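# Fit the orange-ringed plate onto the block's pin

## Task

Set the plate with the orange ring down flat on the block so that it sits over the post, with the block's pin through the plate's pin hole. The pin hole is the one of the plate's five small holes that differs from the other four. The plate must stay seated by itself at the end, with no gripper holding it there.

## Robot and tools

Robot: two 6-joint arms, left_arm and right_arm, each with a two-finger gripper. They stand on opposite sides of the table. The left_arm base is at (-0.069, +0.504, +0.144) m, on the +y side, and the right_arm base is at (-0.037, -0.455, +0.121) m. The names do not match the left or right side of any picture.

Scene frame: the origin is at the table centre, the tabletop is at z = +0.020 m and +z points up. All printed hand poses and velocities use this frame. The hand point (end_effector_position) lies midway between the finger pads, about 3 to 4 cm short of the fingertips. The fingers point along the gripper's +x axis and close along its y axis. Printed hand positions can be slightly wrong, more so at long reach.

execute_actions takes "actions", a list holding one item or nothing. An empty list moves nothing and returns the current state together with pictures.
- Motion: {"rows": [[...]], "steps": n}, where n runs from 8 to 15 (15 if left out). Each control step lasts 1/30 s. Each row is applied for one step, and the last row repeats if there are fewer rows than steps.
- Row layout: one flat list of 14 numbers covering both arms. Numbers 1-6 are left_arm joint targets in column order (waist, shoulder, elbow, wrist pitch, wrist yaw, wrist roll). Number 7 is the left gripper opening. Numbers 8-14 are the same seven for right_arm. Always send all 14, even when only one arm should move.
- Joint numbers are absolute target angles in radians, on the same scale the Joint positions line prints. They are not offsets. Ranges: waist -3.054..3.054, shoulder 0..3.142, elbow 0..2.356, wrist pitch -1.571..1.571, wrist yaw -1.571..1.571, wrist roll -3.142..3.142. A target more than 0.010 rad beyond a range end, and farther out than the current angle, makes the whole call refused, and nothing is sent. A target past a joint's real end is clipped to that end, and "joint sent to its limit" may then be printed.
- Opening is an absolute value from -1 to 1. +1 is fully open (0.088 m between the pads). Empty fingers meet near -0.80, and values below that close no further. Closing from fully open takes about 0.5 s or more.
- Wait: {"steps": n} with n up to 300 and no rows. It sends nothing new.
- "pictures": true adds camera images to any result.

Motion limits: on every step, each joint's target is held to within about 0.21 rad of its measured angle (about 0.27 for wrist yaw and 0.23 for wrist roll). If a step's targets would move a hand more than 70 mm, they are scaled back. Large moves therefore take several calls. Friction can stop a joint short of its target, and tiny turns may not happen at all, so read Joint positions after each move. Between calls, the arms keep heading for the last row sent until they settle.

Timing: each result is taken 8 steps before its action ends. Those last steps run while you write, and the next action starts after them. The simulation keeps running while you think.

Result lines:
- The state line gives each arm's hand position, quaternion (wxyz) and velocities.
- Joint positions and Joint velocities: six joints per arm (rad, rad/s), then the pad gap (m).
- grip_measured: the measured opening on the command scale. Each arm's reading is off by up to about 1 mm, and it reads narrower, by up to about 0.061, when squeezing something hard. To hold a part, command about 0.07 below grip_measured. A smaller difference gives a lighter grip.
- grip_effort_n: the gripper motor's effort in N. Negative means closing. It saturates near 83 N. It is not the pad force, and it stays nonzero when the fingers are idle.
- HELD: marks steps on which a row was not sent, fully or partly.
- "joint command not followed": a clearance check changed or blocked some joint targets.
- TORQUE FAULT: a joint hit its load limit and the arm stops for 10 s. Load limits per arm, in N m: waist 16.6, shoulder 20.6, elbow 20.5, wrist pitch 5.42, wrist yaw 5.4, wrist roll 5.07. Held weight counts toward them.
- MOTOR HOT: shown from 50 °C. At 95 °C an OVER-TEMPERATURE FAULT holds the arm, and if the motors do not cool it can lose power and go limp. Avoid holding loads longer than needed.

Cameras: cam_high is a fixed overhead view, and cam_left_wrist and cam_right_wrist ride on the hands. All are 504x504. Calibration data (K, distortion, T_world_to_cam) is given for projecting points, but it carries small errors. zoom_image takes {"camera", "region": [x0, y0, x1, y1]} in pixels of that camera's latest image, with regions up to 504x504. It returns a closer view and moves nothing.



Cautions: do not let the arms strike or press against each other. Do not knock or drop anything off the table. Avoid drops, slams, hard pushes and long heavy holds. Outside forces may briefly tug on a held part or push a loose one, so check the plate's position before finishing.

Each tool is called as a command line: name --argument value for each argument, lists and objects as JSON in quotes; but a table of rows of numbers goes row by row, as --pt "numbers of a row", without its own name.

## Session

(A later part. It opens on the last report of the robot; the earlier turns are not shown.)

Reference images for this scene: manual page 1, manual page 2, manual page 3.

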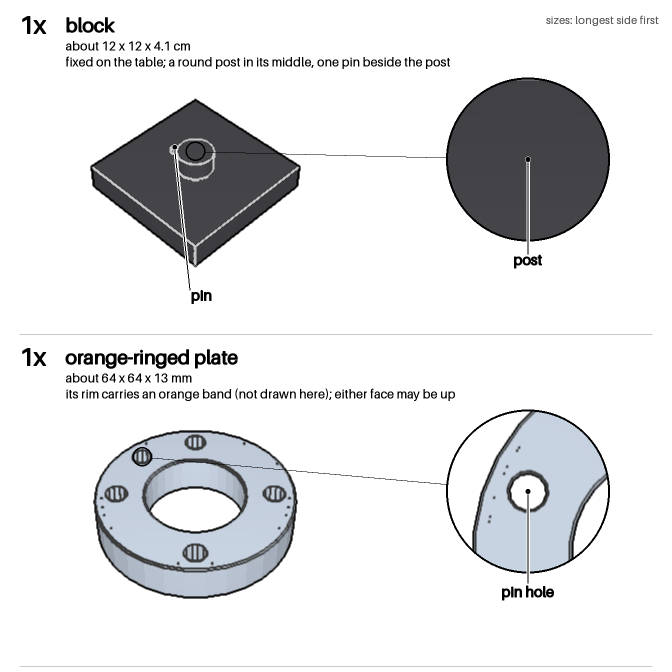

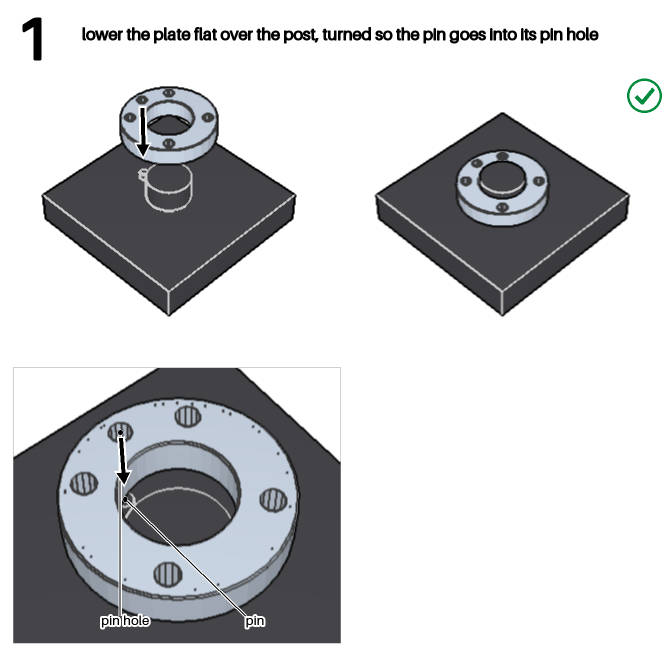

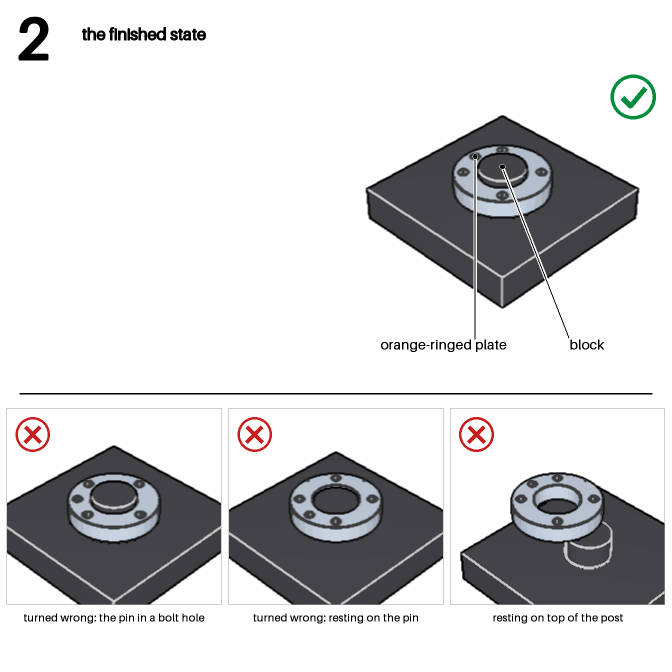

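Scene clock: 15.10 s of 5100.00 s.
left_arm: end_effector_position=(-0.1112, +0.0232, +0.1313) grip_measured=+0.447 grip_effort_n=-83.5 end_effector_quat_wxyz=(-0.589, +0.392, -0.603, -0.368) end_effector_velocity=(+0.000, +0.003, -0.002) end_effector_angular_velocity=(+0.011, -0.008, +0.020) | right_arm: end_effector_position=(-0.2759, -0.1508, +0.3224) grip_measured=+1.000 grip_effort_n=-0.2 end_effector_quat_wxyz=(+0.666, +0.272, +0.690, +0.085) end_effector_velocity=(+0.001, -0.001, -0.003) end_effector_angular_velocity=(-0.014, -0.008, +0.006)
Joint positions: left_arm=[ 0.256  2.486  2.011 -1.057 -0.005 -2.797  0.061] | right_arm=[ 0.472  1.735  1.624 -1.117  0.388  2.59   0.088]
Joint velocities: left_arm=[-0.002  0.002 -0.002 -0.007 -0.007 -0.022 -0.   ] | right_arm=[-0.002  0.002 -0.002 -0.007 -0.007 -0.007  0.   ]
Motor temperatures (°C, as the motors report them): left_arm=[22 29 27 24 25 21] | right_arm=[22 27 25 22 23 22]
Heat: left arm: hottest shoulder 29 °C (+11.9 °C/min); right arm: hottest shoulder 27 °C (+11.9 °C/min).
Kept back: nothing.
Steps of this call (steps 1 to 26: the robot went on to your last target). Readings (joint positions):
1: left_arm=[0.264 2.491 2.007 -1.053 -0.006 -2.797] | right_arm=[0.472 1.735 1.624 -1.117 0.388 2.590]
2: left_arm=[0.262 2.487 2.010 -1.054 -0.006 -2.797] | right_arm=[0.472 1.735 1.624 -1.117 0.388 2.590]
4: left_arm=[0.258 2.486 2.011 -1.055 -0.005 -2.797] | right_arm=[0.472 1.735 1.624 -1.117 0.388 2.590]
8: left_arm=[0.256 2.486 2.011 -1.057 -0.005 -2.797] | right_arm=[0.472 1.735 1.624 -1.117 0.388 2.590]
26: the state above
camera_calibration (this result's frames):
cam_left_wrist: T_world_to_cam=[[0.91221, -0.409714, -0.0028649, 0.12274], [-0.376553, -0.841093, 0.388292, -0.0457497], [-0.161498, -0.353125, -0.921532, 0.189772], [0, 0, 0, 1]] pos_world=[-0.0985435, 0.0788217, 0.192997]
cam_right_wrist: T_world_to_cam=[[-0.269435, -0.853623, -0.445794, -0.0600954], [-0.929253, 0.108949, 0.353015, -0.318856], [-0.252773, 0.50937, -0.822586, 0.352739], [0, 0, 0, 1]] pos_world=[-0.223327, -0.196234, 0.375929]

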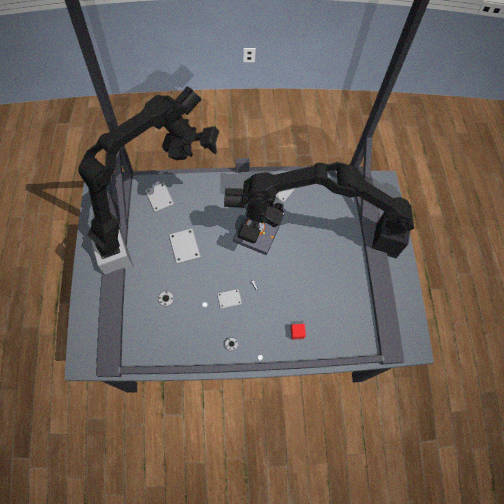

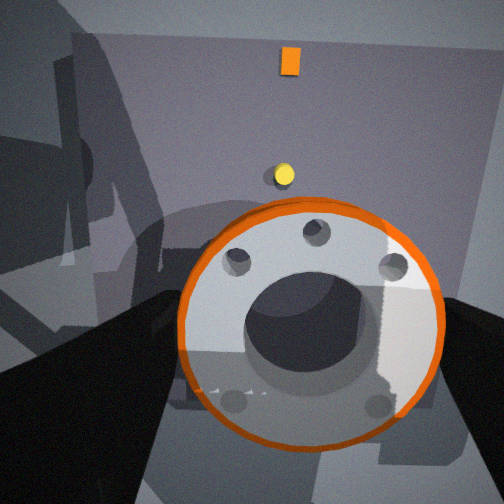

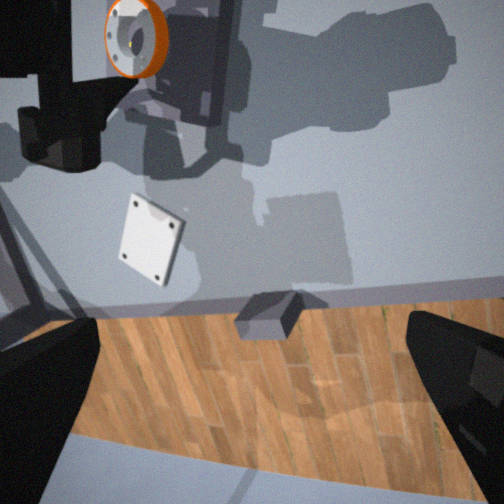

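execute_actions --actions '[{"rows": [[0.262,2.503,2.003,-1.052,0,-2.80,0.42, 0.472,1.735,1.624,-1.117,0.388,2.59,1],[0.268,2.507,2.0,-1.047,0,-2.80,0.45, 0.472,1.735,1.624,-1.117,0.388,2.59,1],[0.268,2.511,1.996,-1.042,0,-2.80,0.45, 0.472,1.735,1.624,-1.117,0.388,2.59,1],[0.268,2.515,1.992,-1.037,0,-2.80,0.45, 0.472,1.735,1.624,-1.117,0.388,2.59,1],[0.268,2.519,1.989,-1.032,0,-2.80,0.45, 0.472,1.735,1.624,-1.117,0.388,2.59,1]], "steps": 12}]'

execute_actions --actions '[{"steps": 14}]' --pictures true

zoom_image --camera "cam_left_wrist" --region '[170, 170, 450, 450]'

Scene clock: 16.43 s of 5100.00 s.
left_arm: end_effector_position=(-0.1105, +0.0221, +0.1304) grip_measured=+0.447 grip_effort_n=-63.0 end_effector_quat_wxyz=(-0.587, +0.394, -0.604, -0.368) end_effector_velocity=(+0.014, +0.000, -0.027) end_effector_angular_velocity=(-0.001, +0.022, +0.043) | right_arm: end_effector_position=(-0.2759, -0.1508, +0.3224) grip_measured=+1.000 grip_effort_n=-0.7 end_effector_quat_wxyz=(+0.666, +0.272, +0.690, +0.085) end_effector_velocity=(+0.001, -0.004, -0.001) end_effector_angular_velocity=(-0.027, -0.002, +0.011)
Joint positions: left_arm=[ 0.258  2.487  2.008 -1.048 -0.005 -2.797  0.061] | right_arm=[ 0.472  1.735  1.624 -1.117  0.388  2.59   0.088]
Joint velocities: left_arm=[ 0.037  0.022 -0.071  0.095  0.022 -0.007  0.002] | right_arm=[-0.002 -0.002  0.002 -0.022 -0.022 -0.007  0.   ]
Motor temperatures (°C, as the motors report them): left_arm=[22 30 27 24 25 21] | right_arm=[22 27 25 22 23 22]
Heat: left arm: hottest shoulder 30 °C (+14.6 °C/min); right arm: hottest shoulder 27 °C (+11.0 °C/min).
Steps of this call (steps 1 to 15: the robot went on to your last target; steps 16 to 36: nothing new was sent; steps 37 to 40: the first 4 steps of this action). Readings (joint positions):
37: left_arm=[0.256 2.486 2.011 -1.057 -0.005 -2.797] | right_arm=[0.472 1.735 1.624 -1.117 0.388 2.590]
38: left_arm=[0.256 2.486 2.011 -1.056 -0.005 -2.797] | right_arm=[0.472 1.735 1.624 -1.117 0.388 2.590]
40: the state above

Scene clock: 16.90 s of 5100.00 s.
left_arm: end_effector_position=(-0.1035, +0.0261, +0.1161) grip_measured=+0.458 grip_effort_n=-50.9 end_effector_quat_wxyz=(-0.590, +0.392, -0.596, -0.379) end_effector_velocity=(-0.021, +0.010, +0.000) end_effector_angular_velocity=(+0.035, -0.024, -0.044) | right_arm: end_effector_position=(-0.2759, -0.1508, +0.3224) grip_measured=+1.000 grip_effort_n=-0.2 end_effector_quat_wxyz=(+0.666, +0.272, +0.690, +0.085) end_effector_velocity=(+0.002, -0.002, -0.002) end_effector_angular_velocity=(-0.014, -0.008, +0.006)
Joint positions: left_arm=[ 0.272  2.506  1.987 -1.031 -0.005 -2.798  0.061] | right_arm=[ 0.472  1.735  1.624 -1.117  0.388  2.59   0.088]
Joint velocities: left_arm=[-0.051 -0.002 -0.002 -0.037 -0.022 -0.007  0.   ] | right_arm=[-0.002 -0.002 -0.007 -0.007 -0.007 -0.007  0.   ]
Motor temperatures (°C, as the motors report them): left_arm=[22 30 27 24 25 21] | right_arm=[22 27 25 22 23 22]
Heat: left arm: hottest shoulder 30 °C (+14.2 °C/min); right arm: hottest shoulder 27 °C (+10.7 °C/min).
Kept back: nothing.
Steps of this call (steps 1 to 8: the last 8 steps of your previous action; steps 9 to 14: the robot went on to your last target). Readings (joint positions):
1: left_arm=[0.260 2.488 2.006 -1.046 -0.005 -2.797] | right_arm=[0.472 1.735 1.624 -1.117 0.388 2.590]
2: left_arm=[0.262 2.490 2.001 -1.048 -0.005 -2.797] | right_arm=[0.472 1.735 1.624 -1.117 0.388 2.590]
4: left_arm=[0.270 2.505 1.986 -1.063 -0.007 -2.797] | right_arm=[0.472 1.735 1.624 -1.117 0.388 2.590]
8: left_arm=[0.279 2.506 1.981 -1.063 -0.006 -2.798] | right_arm=[0.472 1.735 1.624 -1.117 0.388 2.590]
14: the state above
camera_calibration (this result's frames):
cam_left_wrist: T_world_to_cam=[[0.918959, -0.394249, -0.00909105, 0.117856], [-0.362738, -0.854104, 0.37273, -0.0309066], [-0.154713, -0.339226, -0.927895, 0.17915], [0, 0, 0, 1]] pos_world=[-0.0917989, 0.0808395, 0.178824]
cam_right_wrist: T_world_to_cam=[[-0.269435, -0.853623, -0.445794, -0.0600954], [-0.929253, 0.108949, 0.353015, -0.318856], [-0.252773, 0.50937, -0.822586, 0.352739], [0, 0, 0, 1]] pos_world=[-0.223327, -0.196234, 0.375929]

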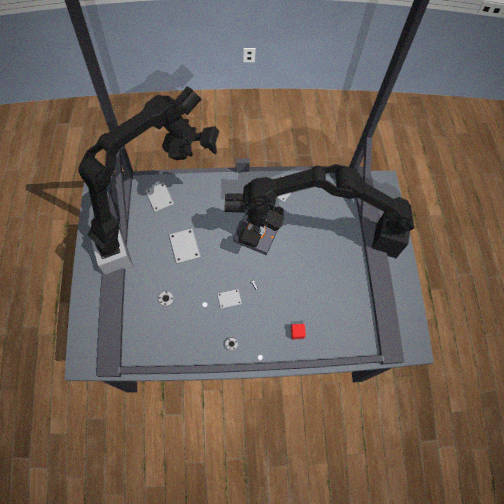

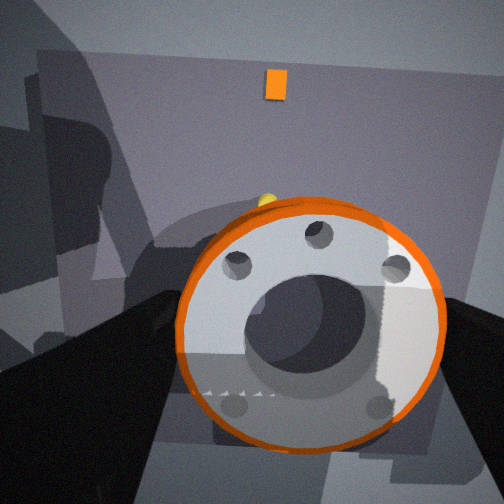

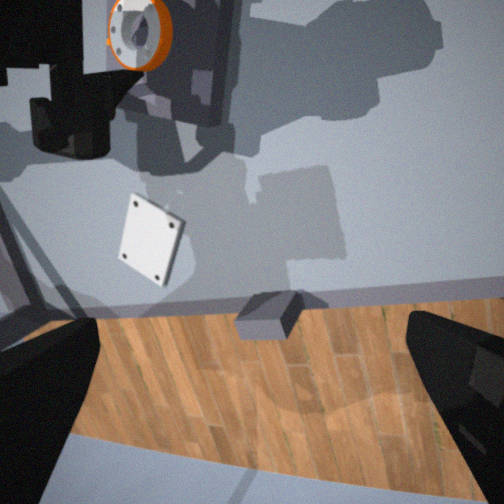

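Region (170, 170, 450, 450) of cam_left_wrist's 504x504 image, scaled by 1.800, with more detail than that image has.

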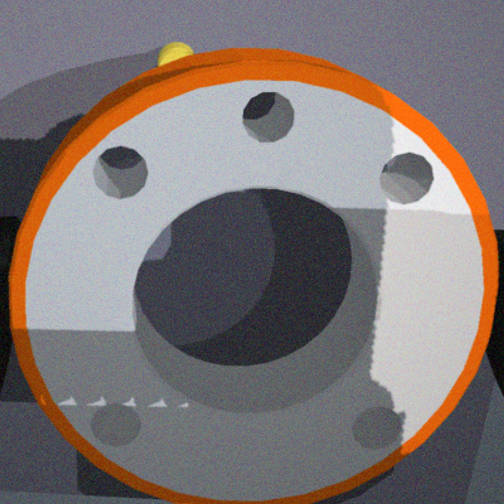

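execute_actions --actions '[{"rows": [[0.27,2.522,1.987,-1.028,0,-2.80,0.46, 0.472,1.735,1.624,-1.117,0.388,2.59,1],[0.27,2.525,1.987,-1.025,0,-2.80,0.46, 0.472,1.735,1.624,-1.117,0.388,2.59,1],[0.27,2.528,1.987,-1.022,0,-2.80,0.46, 0.472,1.735,1.624,-1.117,0.388,2.59,1],[0.27,2.531,1.987,-1.02,0,-2.80,0.46, 0.472,1.735,1.624,-1.117,0.388,2.59,1],[0.27,2.534,1.987,-1.018,0,-2.80,0.46, 0.472,1.735,1.624,-1.117,0.388,2.59,1]], "steps": 12}]'

execute_actions --actions '[{"steps": 12}]' --pictures true

zoom_image --camera "cam_left_wrist" --region '[170, 170, 450, 450]'

Scene clock: 17.60 s of 5100.00 s.
left_arm: end_effector_position=(-0.1046, +0.0258, +0.1159) grip_measured=+0.464 grip_effort_n=-41.2 end_effector_quat_wxyz=(-0.590, +0.392, -0.597, -0.377) end_effector_velocity=(-0.001, -0.006, -0.004) end_effector_angular_velocity=(-0.027, -0.005, +0.005) | right_arm: end_effector_position=(-0.2759, -0.1508, +0.3224) grip_measured=+1.000 grip_effort_n=-0.2 end_effector_quat_wxyz=(+0.666, +0.272, +0.690, +0.085) end_effector_velocity=(+0.004, -0.007, -0.004) end_effector_angular_velocity=(-0.041, -0.023, +0.024)
Joint positions: left_arm=[ 0.27   2.507  1.987 -1.028 -0.005 -2.798  0.062] | right_arm=[ 0.472  1.735  1.624 -1.117  0.388  2.59   0.088]
Joint velocities: left_arm=[-0.002  0.007 -0.002  0.037 -0.007 -0.007  0.001] | right_arm=[-0.002 -0.002 -0.002 -0.037 -0.022 -0.022  0.   ]
Motor temperatures (°C, as the motors report them): left_arm=[22 30 27 24 25 21] | right_arm=[22 27 25 22 23 22]
Heat: left arm: hottest shoulder 30 °C (+13.6 °C/min); right arm: hottest shoulder 27 °C (+10.2 °C/min).
Steps of this call (steps 1 to 17: the robot went on to your last target; steps 18 to 21: the first 4 steps of this action). Readings (joint positions):
18: left_arm=[0.270 2.506 1.987 -1.032 -0.005 -2.798] | right_arm=[0.472 1.735 1.624 -1.117 0.388 2.590]
19: left_arm=[0.270 2.506 1.987 -1.031 -0.005 -2.798] | right_arm=[0.472 1.735 1.624 -1.117 0.388 2.590]
21: the state above

Scene clock: 18.00 s of 5100.00 s.
left_arm: end_effector_position=(-0.1047, +0.0245, +0.1154) grip_measured=+0.466 grip_effort_n=-38.4 end_effector_quat_wxyz=(-0.589, +0.394, -0.598, -0.376) end_effector_velocity=(-0.002, +0.003, -0.004) end_effector_angular_velocity=(+0.016, -0.008, +0.000) | right_arm: end_effector_position=(-0.2759, -0.1508, +0.3224) grip_measured=+1.000 grip_effort_n=-0.7 end_effector_quat_wxyz=(+0.666, +0.272, +0.690, +0.085) end_effector_velocity=(-0.000, -0.003, -0.002) end_effector_angular_velocity=(-0.021, -0.002, +0.024)
Joint positions: left_arm=[ 0.27   2.508  1.987 -1.022 -0.005 -2.798  0.062] | right_arm=[ 0.472  1.735  1.624 -1.117  0.388  2.59   0.088]
Joint velocities: left_arm=[-0.007  0.007 -0.002 -0.007 -0.007 -0.007 -0.   ] | right_arm=[-0.002 -0.002 -0.002 -0.007 -0.022 -0.022  0.   ]
Motor temperatures (°C, as the motors report them): left_arm=[22 30 27 24 25 21] | right_arm=[22 27 25 22 23 22]
Heat: left arm: hottest shoulder 30 °C (+13.3 °C/min); right arm: hottest shoulder 27 °C (+10.0 °C/min).
Kept back: nothing.
Steps of this call (steps 1 to 8: the last 8 steps of your previous action; steps 9 to 12: the robot went on to your last target). Readings (joint positions):
1: left_arm=[0.270 2.507 1.987 -1.026 -0.005 -2.798] | right_arm=[0.472 1.735 1.624 -1.117 0.388 2.590]
2: left_arm=[0.270 2.508 1.987 -1.024 -0.005 -2.798] | right_arm=[0.472 1.735 1.624 -1.117 0.388 2.590]
4: left_arm=[0.270 2.508 1.987 -1.023 -0.005 -2.798] | right_arm=[0.472 1.735 1.624 -1.117 0.388 2.590]
8: left_arm=[0.270 2.508 1.987 -1.022 -0.005 -2.798] | right_arm=[0.472 1.735 1.624 -1.117 0.388 2.590]
12: the state above
camera_calibration (this result's frames):
cam_left_wrist: T_world_to_cam=[[0.91805, -0.396409, -0.00673615, 0.118021], [-0.364483, -0.850555, 0.379089, -0.0335001], [-0.156004, -0.345567, -0.925336, 0.177524], [0, 0, 0, 1]] pos_world=[-0.0928646, 0.0796374, 0.177764]
cam_right_wrist: T_world_to_cam=[[-0.269435, -0.853623, -0.445794, -0.0600954], [-0.929253, 0.108949, 0.353015, -0.318856], [-0.252773, 0.50937, -0.822586, 0.352739], [0, 0, 0, 1]] pos_world=[-0.223327, -0.196234, 0.375929]

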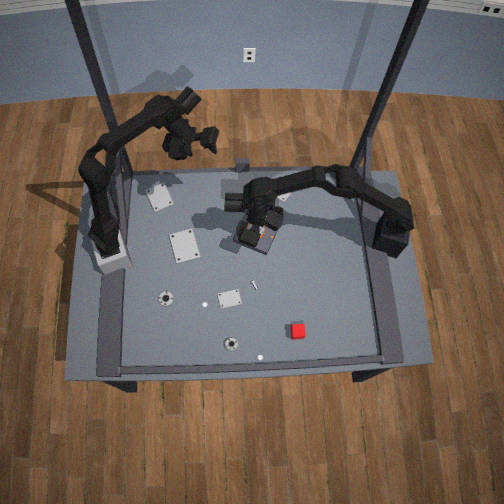

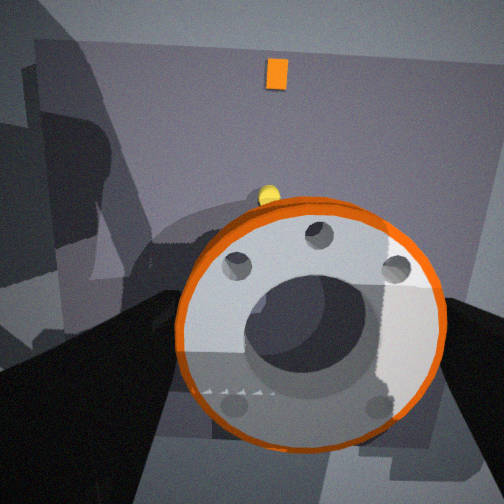

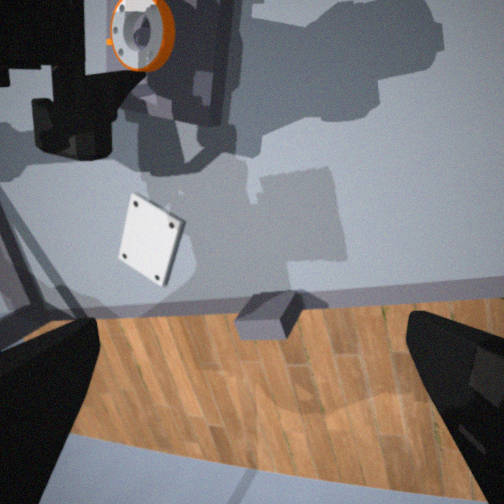

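Region (170, 170, 450, 450) of cam_left_wrist's 504x504 image, scaled by 1.800, with more detail than that image has.

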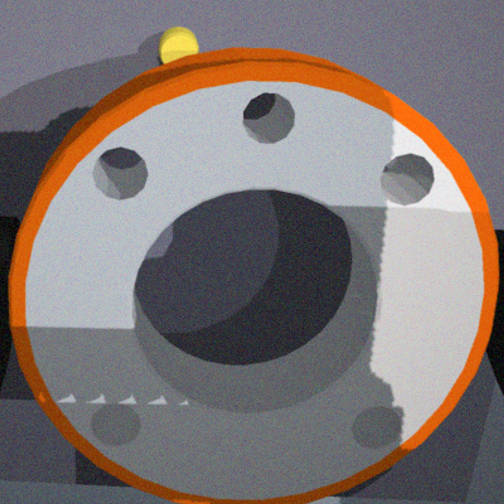

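execute_actions --actions '[{"rows": [[0.27,2.538,1.985,-1.018,0,-2.80,0.47, 0.472,1.735,1.624,-1.117,0.388,2.59,1],[0.27,2.542,1.983,-1.018,0,-2.80,0.475, 0.472,1.735,1.624,-1.117,0.388,2.59,1],[0.27,2.546,1.981,-1.018,0,-2.80,0.475, 0.472,1.735,1.624,-1.117,0.388,2.59,1],[0.27,2.55,1.98,-1.018,0,-2.80,0.475, 0.472,1.735,1.624,-1.117,0.388,2.59,1]], "steps": 12}]'

execute_actions --actions '[{"steps": 12}]' --pictures true

zoom_image --camera "cam_left_wrist" --region '[170, 170, 450, 450]'

Scene clock: 18.53 s of 5100.00 s.
left_arm: end_effector_position=(-0.1048, +0.0247, +0.1138) grip_measured=+0.475 grip_effort_n=-24.9 end_effector_quat_wxyz=(-0.589, +0.393, -0.597, -0.377) end_effector_velocity=(-0.000, -0.002, -0.017) end_effector_angular_velocity=(+0.002, -0.007, +0.005) | right_arm: end_effector_position=(-0.2759, -0.1508, +0.3224) grip_measured=+1.000 grip_effort_n=-0.7 end_effector_quat_wxyz=(+0.666, +0.272, +0.690, +0.085) end_effector_velocity=(+0.003, -0.000, -0.000) end_effector_angular_velocity=(-0.000, -0.014, +0.001)
Joint positions: left_arm=[ 0.27   2.511  1.987 -1.021 -0.004 -2.798  0.062] | right_arm=[ 0.472  1.735  1.624 -1.117  0.388  2.59   0.088]
Joint velocities: left_arm=[-0.002  0.037 -0.002  0.037 -0.007 -0.007  0.002] | right_arm=[-0.002 -0.002 -0.002 -0.007  0.007 -0.007  0.   ]
Motor temperatures (°C, as the motors report them): left_arm=[22 30 27 24 25 21] | right_arm=[22 27 25 22 23 22]
Heat: left arm: hottest shoulder 30 °C (+12.9 °C/min); right arm: hottest shoulder 27 °C (+9.7 °C/min).
Steps of this call (steps 1 to 12: the robot went on to your last target; steps 13 to 16: the first 4 steps of this action). Readings (joint positions):
13: left_arm=[0.270 2.508 1.987 -1.022 -0.005 -2.798] | right_arm=[0.472 1.735 1.624 -1.117 0.388 2.590]
14: left_arm=[0.270 2.510 1.987 -1.021 -0.005 -2.798] | right_arm=[0.472 1.735 1.624 -1.117 0.388 2.590]
16: the state above

Scene clock: 18.93 s of 5100.00 s.
left_arm: end_effector_position=(-0.1049, +0.0245, +0.1126) grip_measured=+0.478 grip_effort_n=-20.2 end_effector_quat_wxyz=(-0.589, +0.393, -0.598, -0.377) end_effector_velocity=(+0.000, +0.003, -0.002) end_effector_angular_velocity=(+0.012, -0.008, +0.005) | right_arm: end_effector_position=(-0.2759, -0.1508, +0.3224) grip_measured=+1.000 grip_effort_n=-0.2 end_effector_quat_wxyz=(+0.666, +0.272, +0.690, +0.085) end_effector_velocity=(+0.004, -0.004, -0.000) end_effector_angular_velocity=(-0.017, -0.011, +0.006)
Joint positions: left_arm=[ 0.27   2.514  1.987 -1.018 -0.004 -2.798  0.062] | right_arm=[ 0.472  1.735  1.624 -1.117  0.388  2.59   0.088]
Joint velocities: left_arm=[-0.002  0.002 -0.002 -0.007 -0.007 -0.007 -0.   ] | right_arm=[-0.002 -0.007 -0.002 -0.022 -0.007 -0.007  0.   ]
Motor temperatures (°C, as the motors report them): left_arm=[22 30 27 24 25 21] | right_arm=[22 27 25 22 23 22]
Heat: left arm: hottest shoulder 30 °C (+12.7 °C/min); right arm: hottest shoulder 27 °C (+9.5 °C/min).
Kept back: nothing.
Steps of this call (steps 1 to 8: the last 8 steps of your previous action; steps 9 to 12: the robot went on to your last target). Readings (joint positions):
1: left_arm=[0.270 2.513 1.987 -1.019 -0.004 -2.798] | right_arm=[0.472 1.735 1.624 -1.117 0.388 2.590]
2: left_arm=[0.270 2.514 1.987 -1.018 -0.004 -2.798] | right_arm=[0.472 1.735 1.624 -1.117 0.388 2.590]
4: left_arm=[0.270 2.514 1.987 -1.018 -0.004 -2.798] | right_arm=[0.472 1.735 1.624 -1.117 0.388 2.590]
8: left_arm=[0.270 2.514 1.987 -1.018 -0.004 -2.798] | right_arm=[0.472 1.735 1.624 -1.117 0.388 2.590]
12: the state above
camera_calibration (this result's frames):
cam_left_wrist: T_world_to_cam=[[0.91803, -0.396418, -0.00856179, 0.118362], [-0.364144, -0.85144, 0.377424, -0.0322647], [-0.156908, -0.343369, -0.926001, 0.174837], [0, 0, 0, 1]] pos_world=[-0.0929759, 0.079483, 0.17509]
cam_right_wrist: T_world_to_cam=[[-0.269435, -0.853623, -0.445794, -0.0600954], [-0.929253, 0.108949, 0.353015, -0.318856], [-0.252773, 0.50937, -0.822586, 0.352739], [0, 0, 0, 1]] pos_world=[-0.223327, -0.196234, 0.375929]

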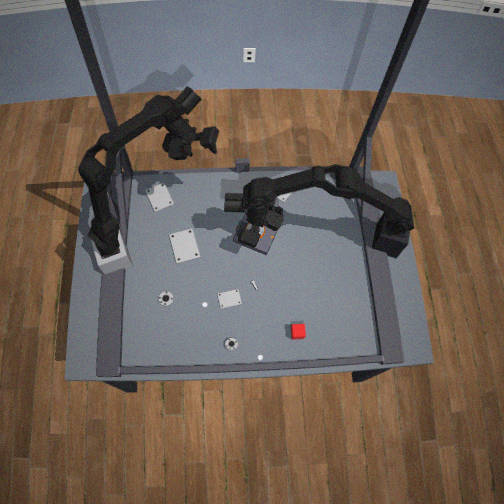

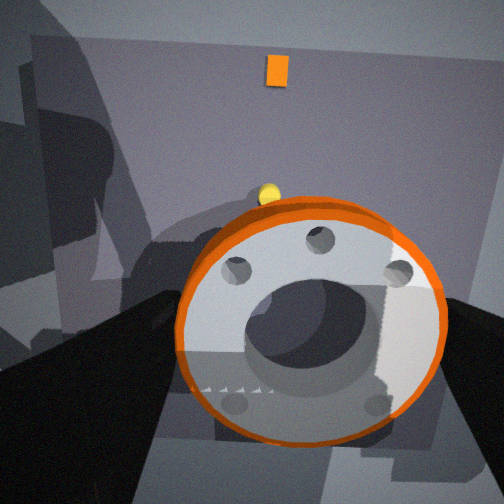

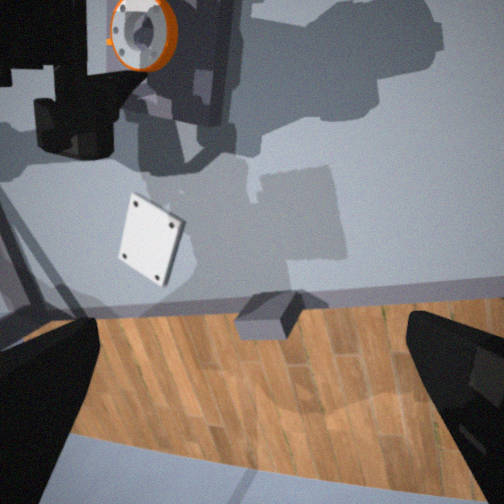

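Region (170, 170, 450, 450) of cam_left_wrist's 504x504 image, scaled by 1.800, with more detail than that image has.

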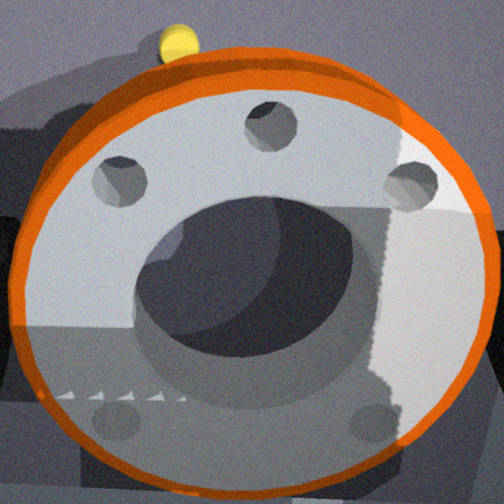

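execute_actions --actions '[{"rows": [[0.27,2.514,1.987,-1.018,0,-2.80,0.42, 0.472,1.735,1.624,-1.117,0.388,2.59,1],[0.27,2.505,1.987,-1.018,0,-2.80,0.38, 0.472,1.735,1.624,-1.117,0.388,2.59,1],[0.27,2.497,1.987,-1.018,0,-2.795,0.38, 0.472,1.735,1.624,-1.117,0.388,2.59,1],[0.27,2.492,1.985,-1.018,0,-2.79,0.38, 0.472,1.735,1.624,-1.117,0.388,2.59,1],[0.268,2.489,1.98,-1.016,0,-2.785,0.38, 0.472,1.735,1.624,-1.117,0.388,2.59,1],[0.266,2.486,1.974,-1.014,0,-2.783,0.38, 0.472,1.735,1.624,-1.117,0.388,2.59,1],[0.264,2.483,1.968,-1.011,0,-2.783,0.38, 0.472,1.735,1.624,-1.117,0.388,2.59,1],[0.262,2.48,1.962,-1.008,0,-2.783,0.38, 0.472,1.735,1.624,-1.117,0.388,2.59,1],[0.26,2.477,1.956,-1.005,0,-2.783,0.38, 0.472,1.735,1.624,-1.117,0.388,2.59,1],[0.258,2.474,1.95,-1.002,0,-2.783,0.38, 0.472,1.735,1.624,-1.117,0.388,2.59,1],[0.256,2.471,1.944,-1.0,0,-2.783,0.38, 0.472,1.735,1.624,-1.117,0.388,2.59,1],[0.254,2.468,1.938,-0.998,0,-2.783,0.38, 0.472,1.735,1.624,-1.117,0.388,2.59,1],[0.252,2.468,1.932,-0.995,0,-2.783,0.38, 0.472,1.735,1.624,-1.117,0.388,2.59,1],[0.251,2.468,1.927,-0.993,0,-2.783,0.38, 0.472,1.735,1.624,-1.117,0.388,2.59,1]], "steps": 15}]'

execute_actions --actions '[{"steps": 16}]' --pictures true

zoom_image --camera "cam_left_wrist" --region '[170, 170, 450, 450]'

Scene clock: 20.43 s of 5100.00 s.
left_arm: end_effector_position=(-0.1049, +0.0239, +0.1150) grip_measured=+0.446 grip_effort_n=-83.5 end_effector_quat_wxyz=(-0.589, +0.392, -0.600, -0.373) end_effector_velocity=(-0.002, +0.007, +0.003) end_effector_angular_velocity=(-0.018, -0.008, -0.058) | right_arm: end_effector_position=(-0.2759, -0.1508, +0.3224) grip_measured=+1.000 grip_effort_n=-0.2 end_effector_quat_wxyz=(+0.666, +0.272, +0.690, +0.085) end_effector_velocity=(+0.003, -0.000, -0.001) end_effector_angular_velocity=(-0.011, -0.011, +0.014)
Joint positions: left_arm=[ 0.27   2.508  1.985 -1.016 -0.004 -2.791  0.061] | right_arm=[ 0.472  1.735  1.624 -1.117  0.388  2.59   0.088]
Joint velocities: left_arm=[-0.007 -0.051 -0.085  0.051 -0.007  0.051 -0.   ] | right_arm=[-0.007 -0.002 -0.002 -0.007 -0.007 -0.022  0.   ]
Motor temperatures (°C, as the motors report them): left_arm=[22 31 27 24 25 21] | right_arm=[22 27 25 22 23 22]
Heat: left arm: hottest shoulder 31 °C (+14.7 °C/min); right arm: hottest shoulder 27 °C (+8.8 °C/min).
Steps of this call (steps 1 to 15: the robot went on to your last target; steps 16 to 38: nothing new was sent; steps 39 to 45: the first 7 steps of this action). Readings (joint positions):
39: left_arm=[0.270 2.514 1.987 -1.018 -0.004 -2.798] | right_arm=[0.472 1.735 1.624 -1.117 0.388 2.590]
40: left_arm=[0.270 2.514 1.987 -1.018 -0.004 -2.798] | right_arm=[0.472 1.735 1.624 -1.117 0.388 2.590]
42: left_arm=[0.270 2.511 1.987 -1.018 -0.004 -2.798] | right_arm=[0.472 1.735 1.624 -1.117 0.388 2.590]
45: the state above

Scene clock: 20.97 s of 5100.00 s.
left_arm: end_effector_position=(-0.1122, +0.0310, +0.1141) grip_measured=+0.446 grip_effort_n=-83.5 end_effector_quat_wxyz=(-0.594, +0.385, -0.604, -0.368) end_effector_velocity=(+0.000, +0.003, +0.001) end_effector_angular_velocity=(+0.005, -0.022, +0.015) | right_arm: end_effector_position=(-0.2759, -0.1508, +0.3224) grip_measured=+1.000 grip_effort_n=-0.2 end_effector_quat_wxyz=(+0.666, +0.272, +0.690, +0.085) end_effector_velocity=(+0.003, -0.000, -0.000) end_effector_angular_velocity=(-0.001, -0.028, +0.027)
Joint positions: left_arm=[ 0.253  2.484  1.936 -0.995 -0.004 -2.786  0.061] | right_arm=[ 0.472  1.735  1.624 -1.117  0.388  2.59   0.088]
Joint velocities: left_arm=[-0.007 -0.007 -0.007 -0.007 -0.022 -0.022 -0.   ] | right_arm=[-0.002 -0.002 -0.002 -0.007  0.007 -0.037  0.   ]
Motor temperatures (°C, as the motors report them): left_arm=[22 31 27 24 25 21] | right_arm=[22 27 25 22 23 22]
Heat: left arm: hottest shoulder 31 °C (+14.3 °C/min); right arm: hottest shoulder 27 °C (+8.6 °C/min).
Kept back: nothing.
Steps of this call (steps 1 to 8: the last 8 steps of your previous action; steps 9 to 16: the robot went on to your last target). Readings (joint positions):
1: left_arm=[0.269 2.506 1.982 -1.014 -0.004 -2.790] | right_arm=[0.472 1.735 1.624 -1.117 0.388 2.590]
2: left_arm=[0.269 2.503 1.977 -1.012 -0.004 -2.789] | right_arm=[0.472 1.735 1.624 -1.117 0.388 2.590]
4: left_arm=[0.267 2.498 1.966 -1.008 -0.004 -2.788] | right_arm=[0.472 1.735 1.624 -1.117 0.388 2.590]
8: left_arm=[0.259 2.488 1.945 -0.999 -0.004 -2.786] | right_arm=[0.472 1.735 1.624 -1.117 0.388 2.590]
16: the state above
camera_calibration (this result's frames):
cam_left_wrist: T_world_to_cam=[[0.906317, -0.422532, -0.00751178, 0.127043], [-0.388387, -0.839819, 0.379287, -0.0332646], [-0.16657, -0.340837, -0.925248, 0.17605], [0, 0, 0, 1]] pos_world=[-0.098736, 0.0857479, 0.176461]
cam_right_wrist: T_world_to_cam=[[-0.269435, -0.853623, -0.445794, -0.0600954], [-0.929253, 0.108949, 0.353015, -0.318856], [-0.252773, 0.50937, -0.822586, 0.352739], [0, 0, 0, 1]] pos_world=[-0.223327, -0.196234, 0.375929]

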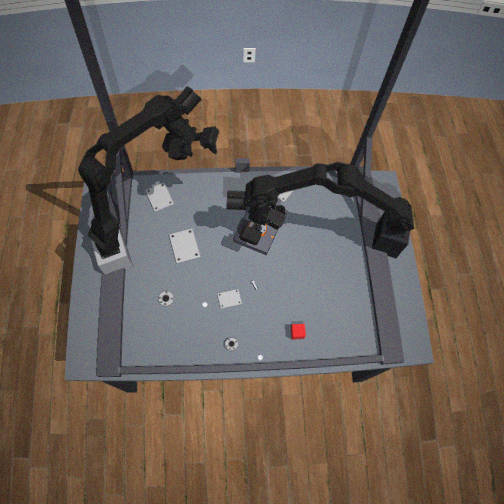

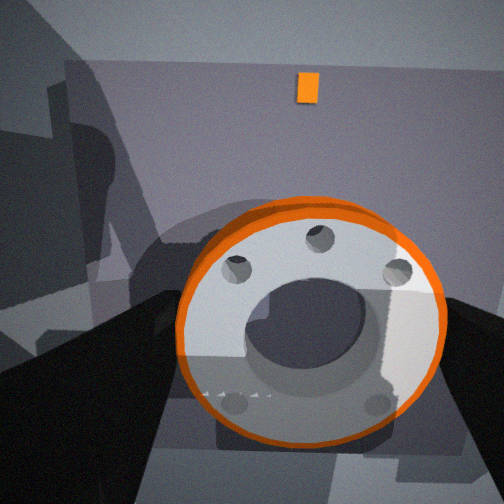

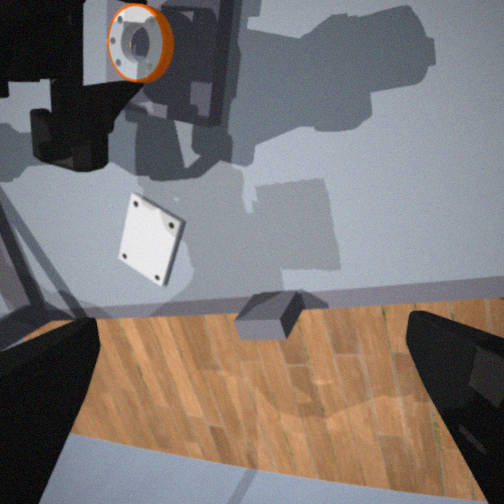

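Region (170, 170, 450, 450) of cam_left_wrist's 504x504 image, scaled by 1.800, with more detail than that image has.

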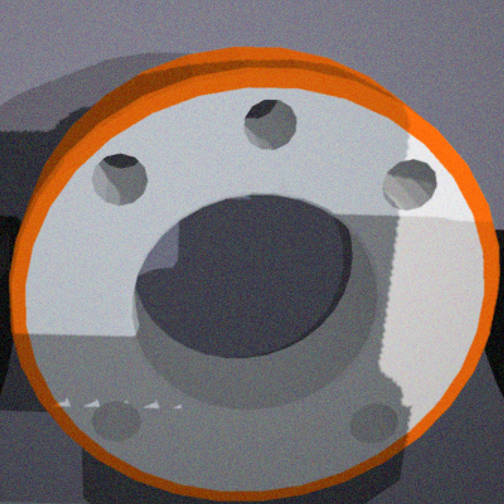

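zoom_image --camera "cam_left_wrist" --region '[240, 265, 385, 410]'

zoom_image --camera "cam_right_wrist" --region '[95, 0, 185, 90]'

Region (240, 265, 385, 410) of cam_left_wrist's 504x504 image, scaled by 3.476, with more detail than that image has.

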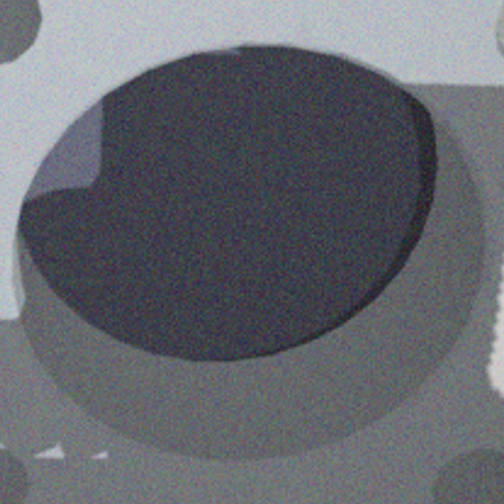

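Region (95, 0, 185, 90) of cam_right_wrist's 504x504 image, scaled by 5.600, with more detail than that image has.

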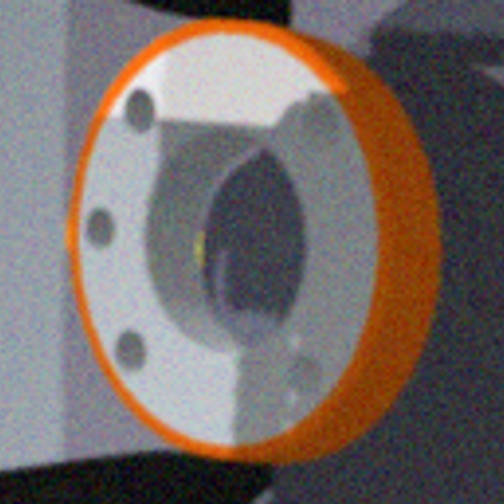

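execute_actions --actions '[{"rows": [[0.249,2.484,1.93,-0.989,0,-2.783,0.38, 0.472,1.735,1.624,-1.117,0.388,2.59,1]], "steps": 10}]'

execute_actions --actions '[{"steps": 12}]' --pictures true

zoom_image --camera "cam_left_wrist" --region '[240, 265, 385, 410]'

zoom_image --camera "cam_right_wrist" --region '[95, 0, 185, 90]'

Scene clock: 22.13 s of 5100.00 s.
left_arm: end_effector_position=(-0.1122, +0.0309, +0.1142) grip_measured=+0.446 grip_effort_n=-83.5 end_effector_quat_wxyz=(-0.594, +0.385, -0.604, -0.367) end_effector_velocity=(-0.004, +0.004, -0.003) end_effector_angular_velocity=(+0.018, +0.005, -0.015) | right_arm: end_effector_position=(-0.2759, -0.1508, +0.3224) grip_measured=+1.000 grip_effort_n=-0.2 end_effector_quat_wxyz=(+0.666, +0.272, +0.690, +0.085) end_effector_velocity=(+0.001, -0.001, -0.001) end_effector_angular_velocity=(-0.010, +0.003, -0.006)
Joint positions: left_arm=[ 0.253  2.483  1.935 -0.994 -0.004 -2.786  0.061] | right_arm=[ 0.472  1.735  1.624 -1.117  0.388  2.59   0.088]
Joint velocities: left_arm=[-0.007  0.002 -0.007 -0.007  0.007  0.007 -0.   ] | right_arm=[-0.002 -0.002 -0.002 -0.007 -0.007  0.007  0.   ]
Motor temperatures (°C, as the motors report them): left_arm=[22 31 27 24 25 21] | right_arm=[22 27 26 22 23 22]
Heat: left arm: hottest shoulder 31 °C (+13.6 °C/min); right arm: hottest shoulder 27 °C (+8.1 °C/min).
Steps of this call (steps 1 to 15: the robot went on to your last target; steps 16 to 33: nothing new was sent; steps 34 to 35: the first 2 steps of this action). Readings (joint positions):
34: left_arm=[0.253 2.483 1.935 -0.995 -0.004 -2.786] | right_arm=[0.472 1.735 1.624 -1.117 0.388 2.590]
35: the state above

Scene clock: 22.53 s of 5100.00 s.
left_arm: end_effector_position=(-0.1130, +0.0308, +0.1142) grip_measured=+0.446 grip_effort_n=-83.5 end_effector_quat_wxyz=(-0.594, +0.385, -0.604, -0.367) end_effector_velocity=(+0.000, +0.005, +0.000) end_effector_angular_velocity=(+0.020, -0.024, +0.001) | right_arm: end_effector_position=(-0.2759, -0.1508, +0.3224) grip_measured=+1.000 grip_effort_n=-0.7 end_effector_quat_wxyz=(+0.666, +0.272, +0.690, +0.085) end_effector_velocity=(+0.001, -0.001, -0.001) end_effector_angular_velocity=(-0.010, -0.004, +0.006)
Joint positions: left_arm=[ 0.252  2.483  1.935 -0.994 -0.004 -2.786  0.061] | right_arm=[ 0.472  1.735  1.624 -1.117  0.388  2.59   0.088]
Joint velocities: left_arm=[-0.007 -0.002 -0.002 -0.022 -0.022 -0.007 -0.   ] | right_arm=[-0.002 -0.002 -0.002 -0.007 -0.007 -0.007  0.   ]
Motor temperatures (°C, as the motors report them): left_arm=[22 32 27 24 25 21] | right_arm=[22 28 26 22 23 22]
Heat: left arm: hottest shoulder 32 °C (+16.0 °C/min); right arm: hottest shoulder 28 °C (+10.7 °C/min).
Kept back: nothing.
Steps of this call (steps 1 to 8: the last 8 steps of your previous action; steps 9 to 12: the robot went on to your last target). Readings (joint positions):
1: left_arm=[0.253 2.483 1.935 -0.994 -0.004 -2.786] | right_arm=[0.472 1.735 1.624 -1.117 0.388 2.590]
2: left_arm=[0.253 2.483 1.935 -0.994 -0.004 -2.786] | right_arm=[0.472 1.735 1.624 -1.117 0.388 2.590]
4: left_arm=[0.252 2.483 1.935 -0.994 -0.004 -2.786] | right_arm=[0.472 1.735 1.624 -1.117 0.388 2.590]
8: left_arm=[0.252 2.483 1.935 -0.994 -0.004 -2.786] | right_arm=[0.472 1.735 1.624 -1.117 0.388 2.590]
12: the state above
camera_calibration (this result's frames):
cam_left_wrist: T_world_to_cam=[[0.90567, -0.423926, -0.00699834, 0.127547], [-0.389613, -0.838649, 0.380618, -0.0340858], [-0.167223, -0.341988, -0.924706, 0.175839], [0, 0, 0, 1]] pos_world=[-0.0993913, 0.085619, 0.176465]
cam_right_wrist: T_world_to_cam=[[-0.269435, -0.853623, -0.445794, -0.0600954], [-0.929253, 0.108949, 0.353015, -0.318856], [-0.252773, 0.50937, -0.822586, 0.352739], [0, 0, 0, 1]] pos_world=[-0.223327, -0.196234, 0.375929]

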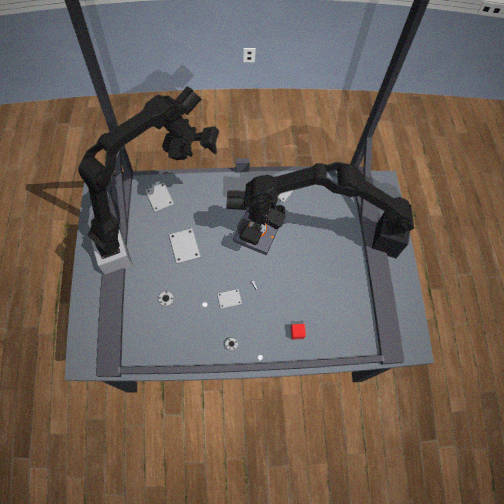

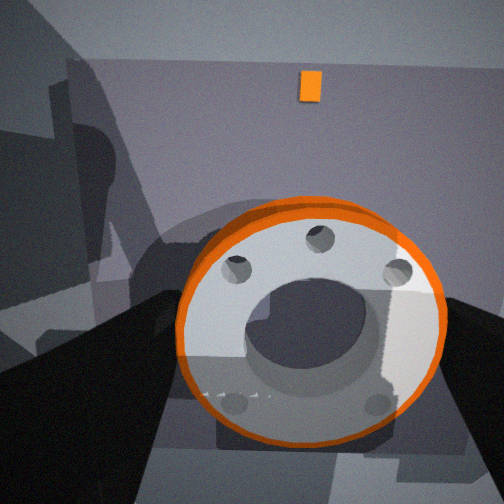

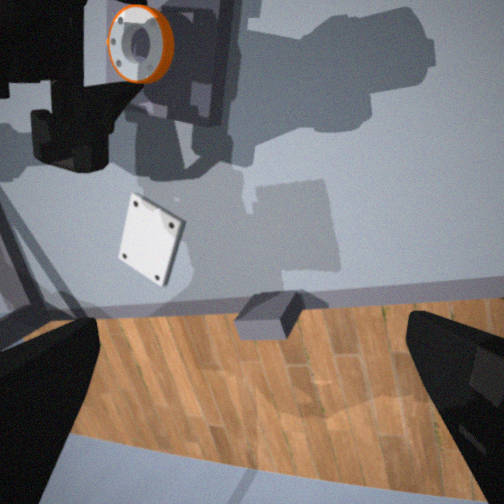

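Region (240, 265, 385, 410) of cam_left_wrist's 504x504 image, scaled by 3.476, with more detail than that image has.

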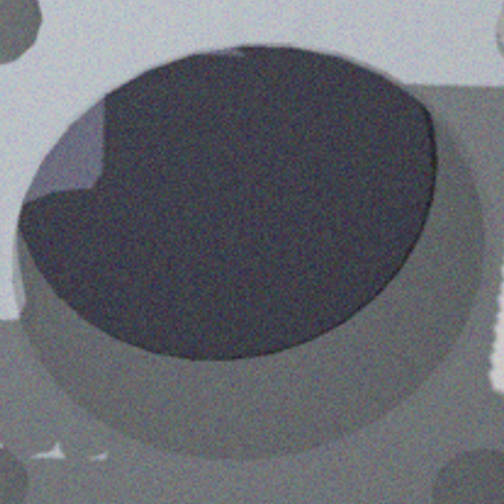

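Region (95, 0, 185, 90) of cam_right_wrist's 504x504 image, scaled by 5.600, with more detail than that image has.

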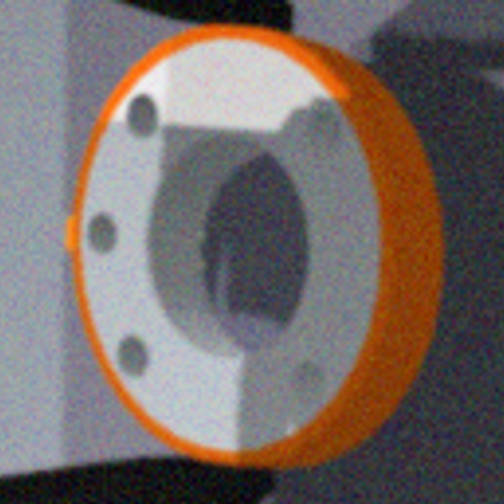

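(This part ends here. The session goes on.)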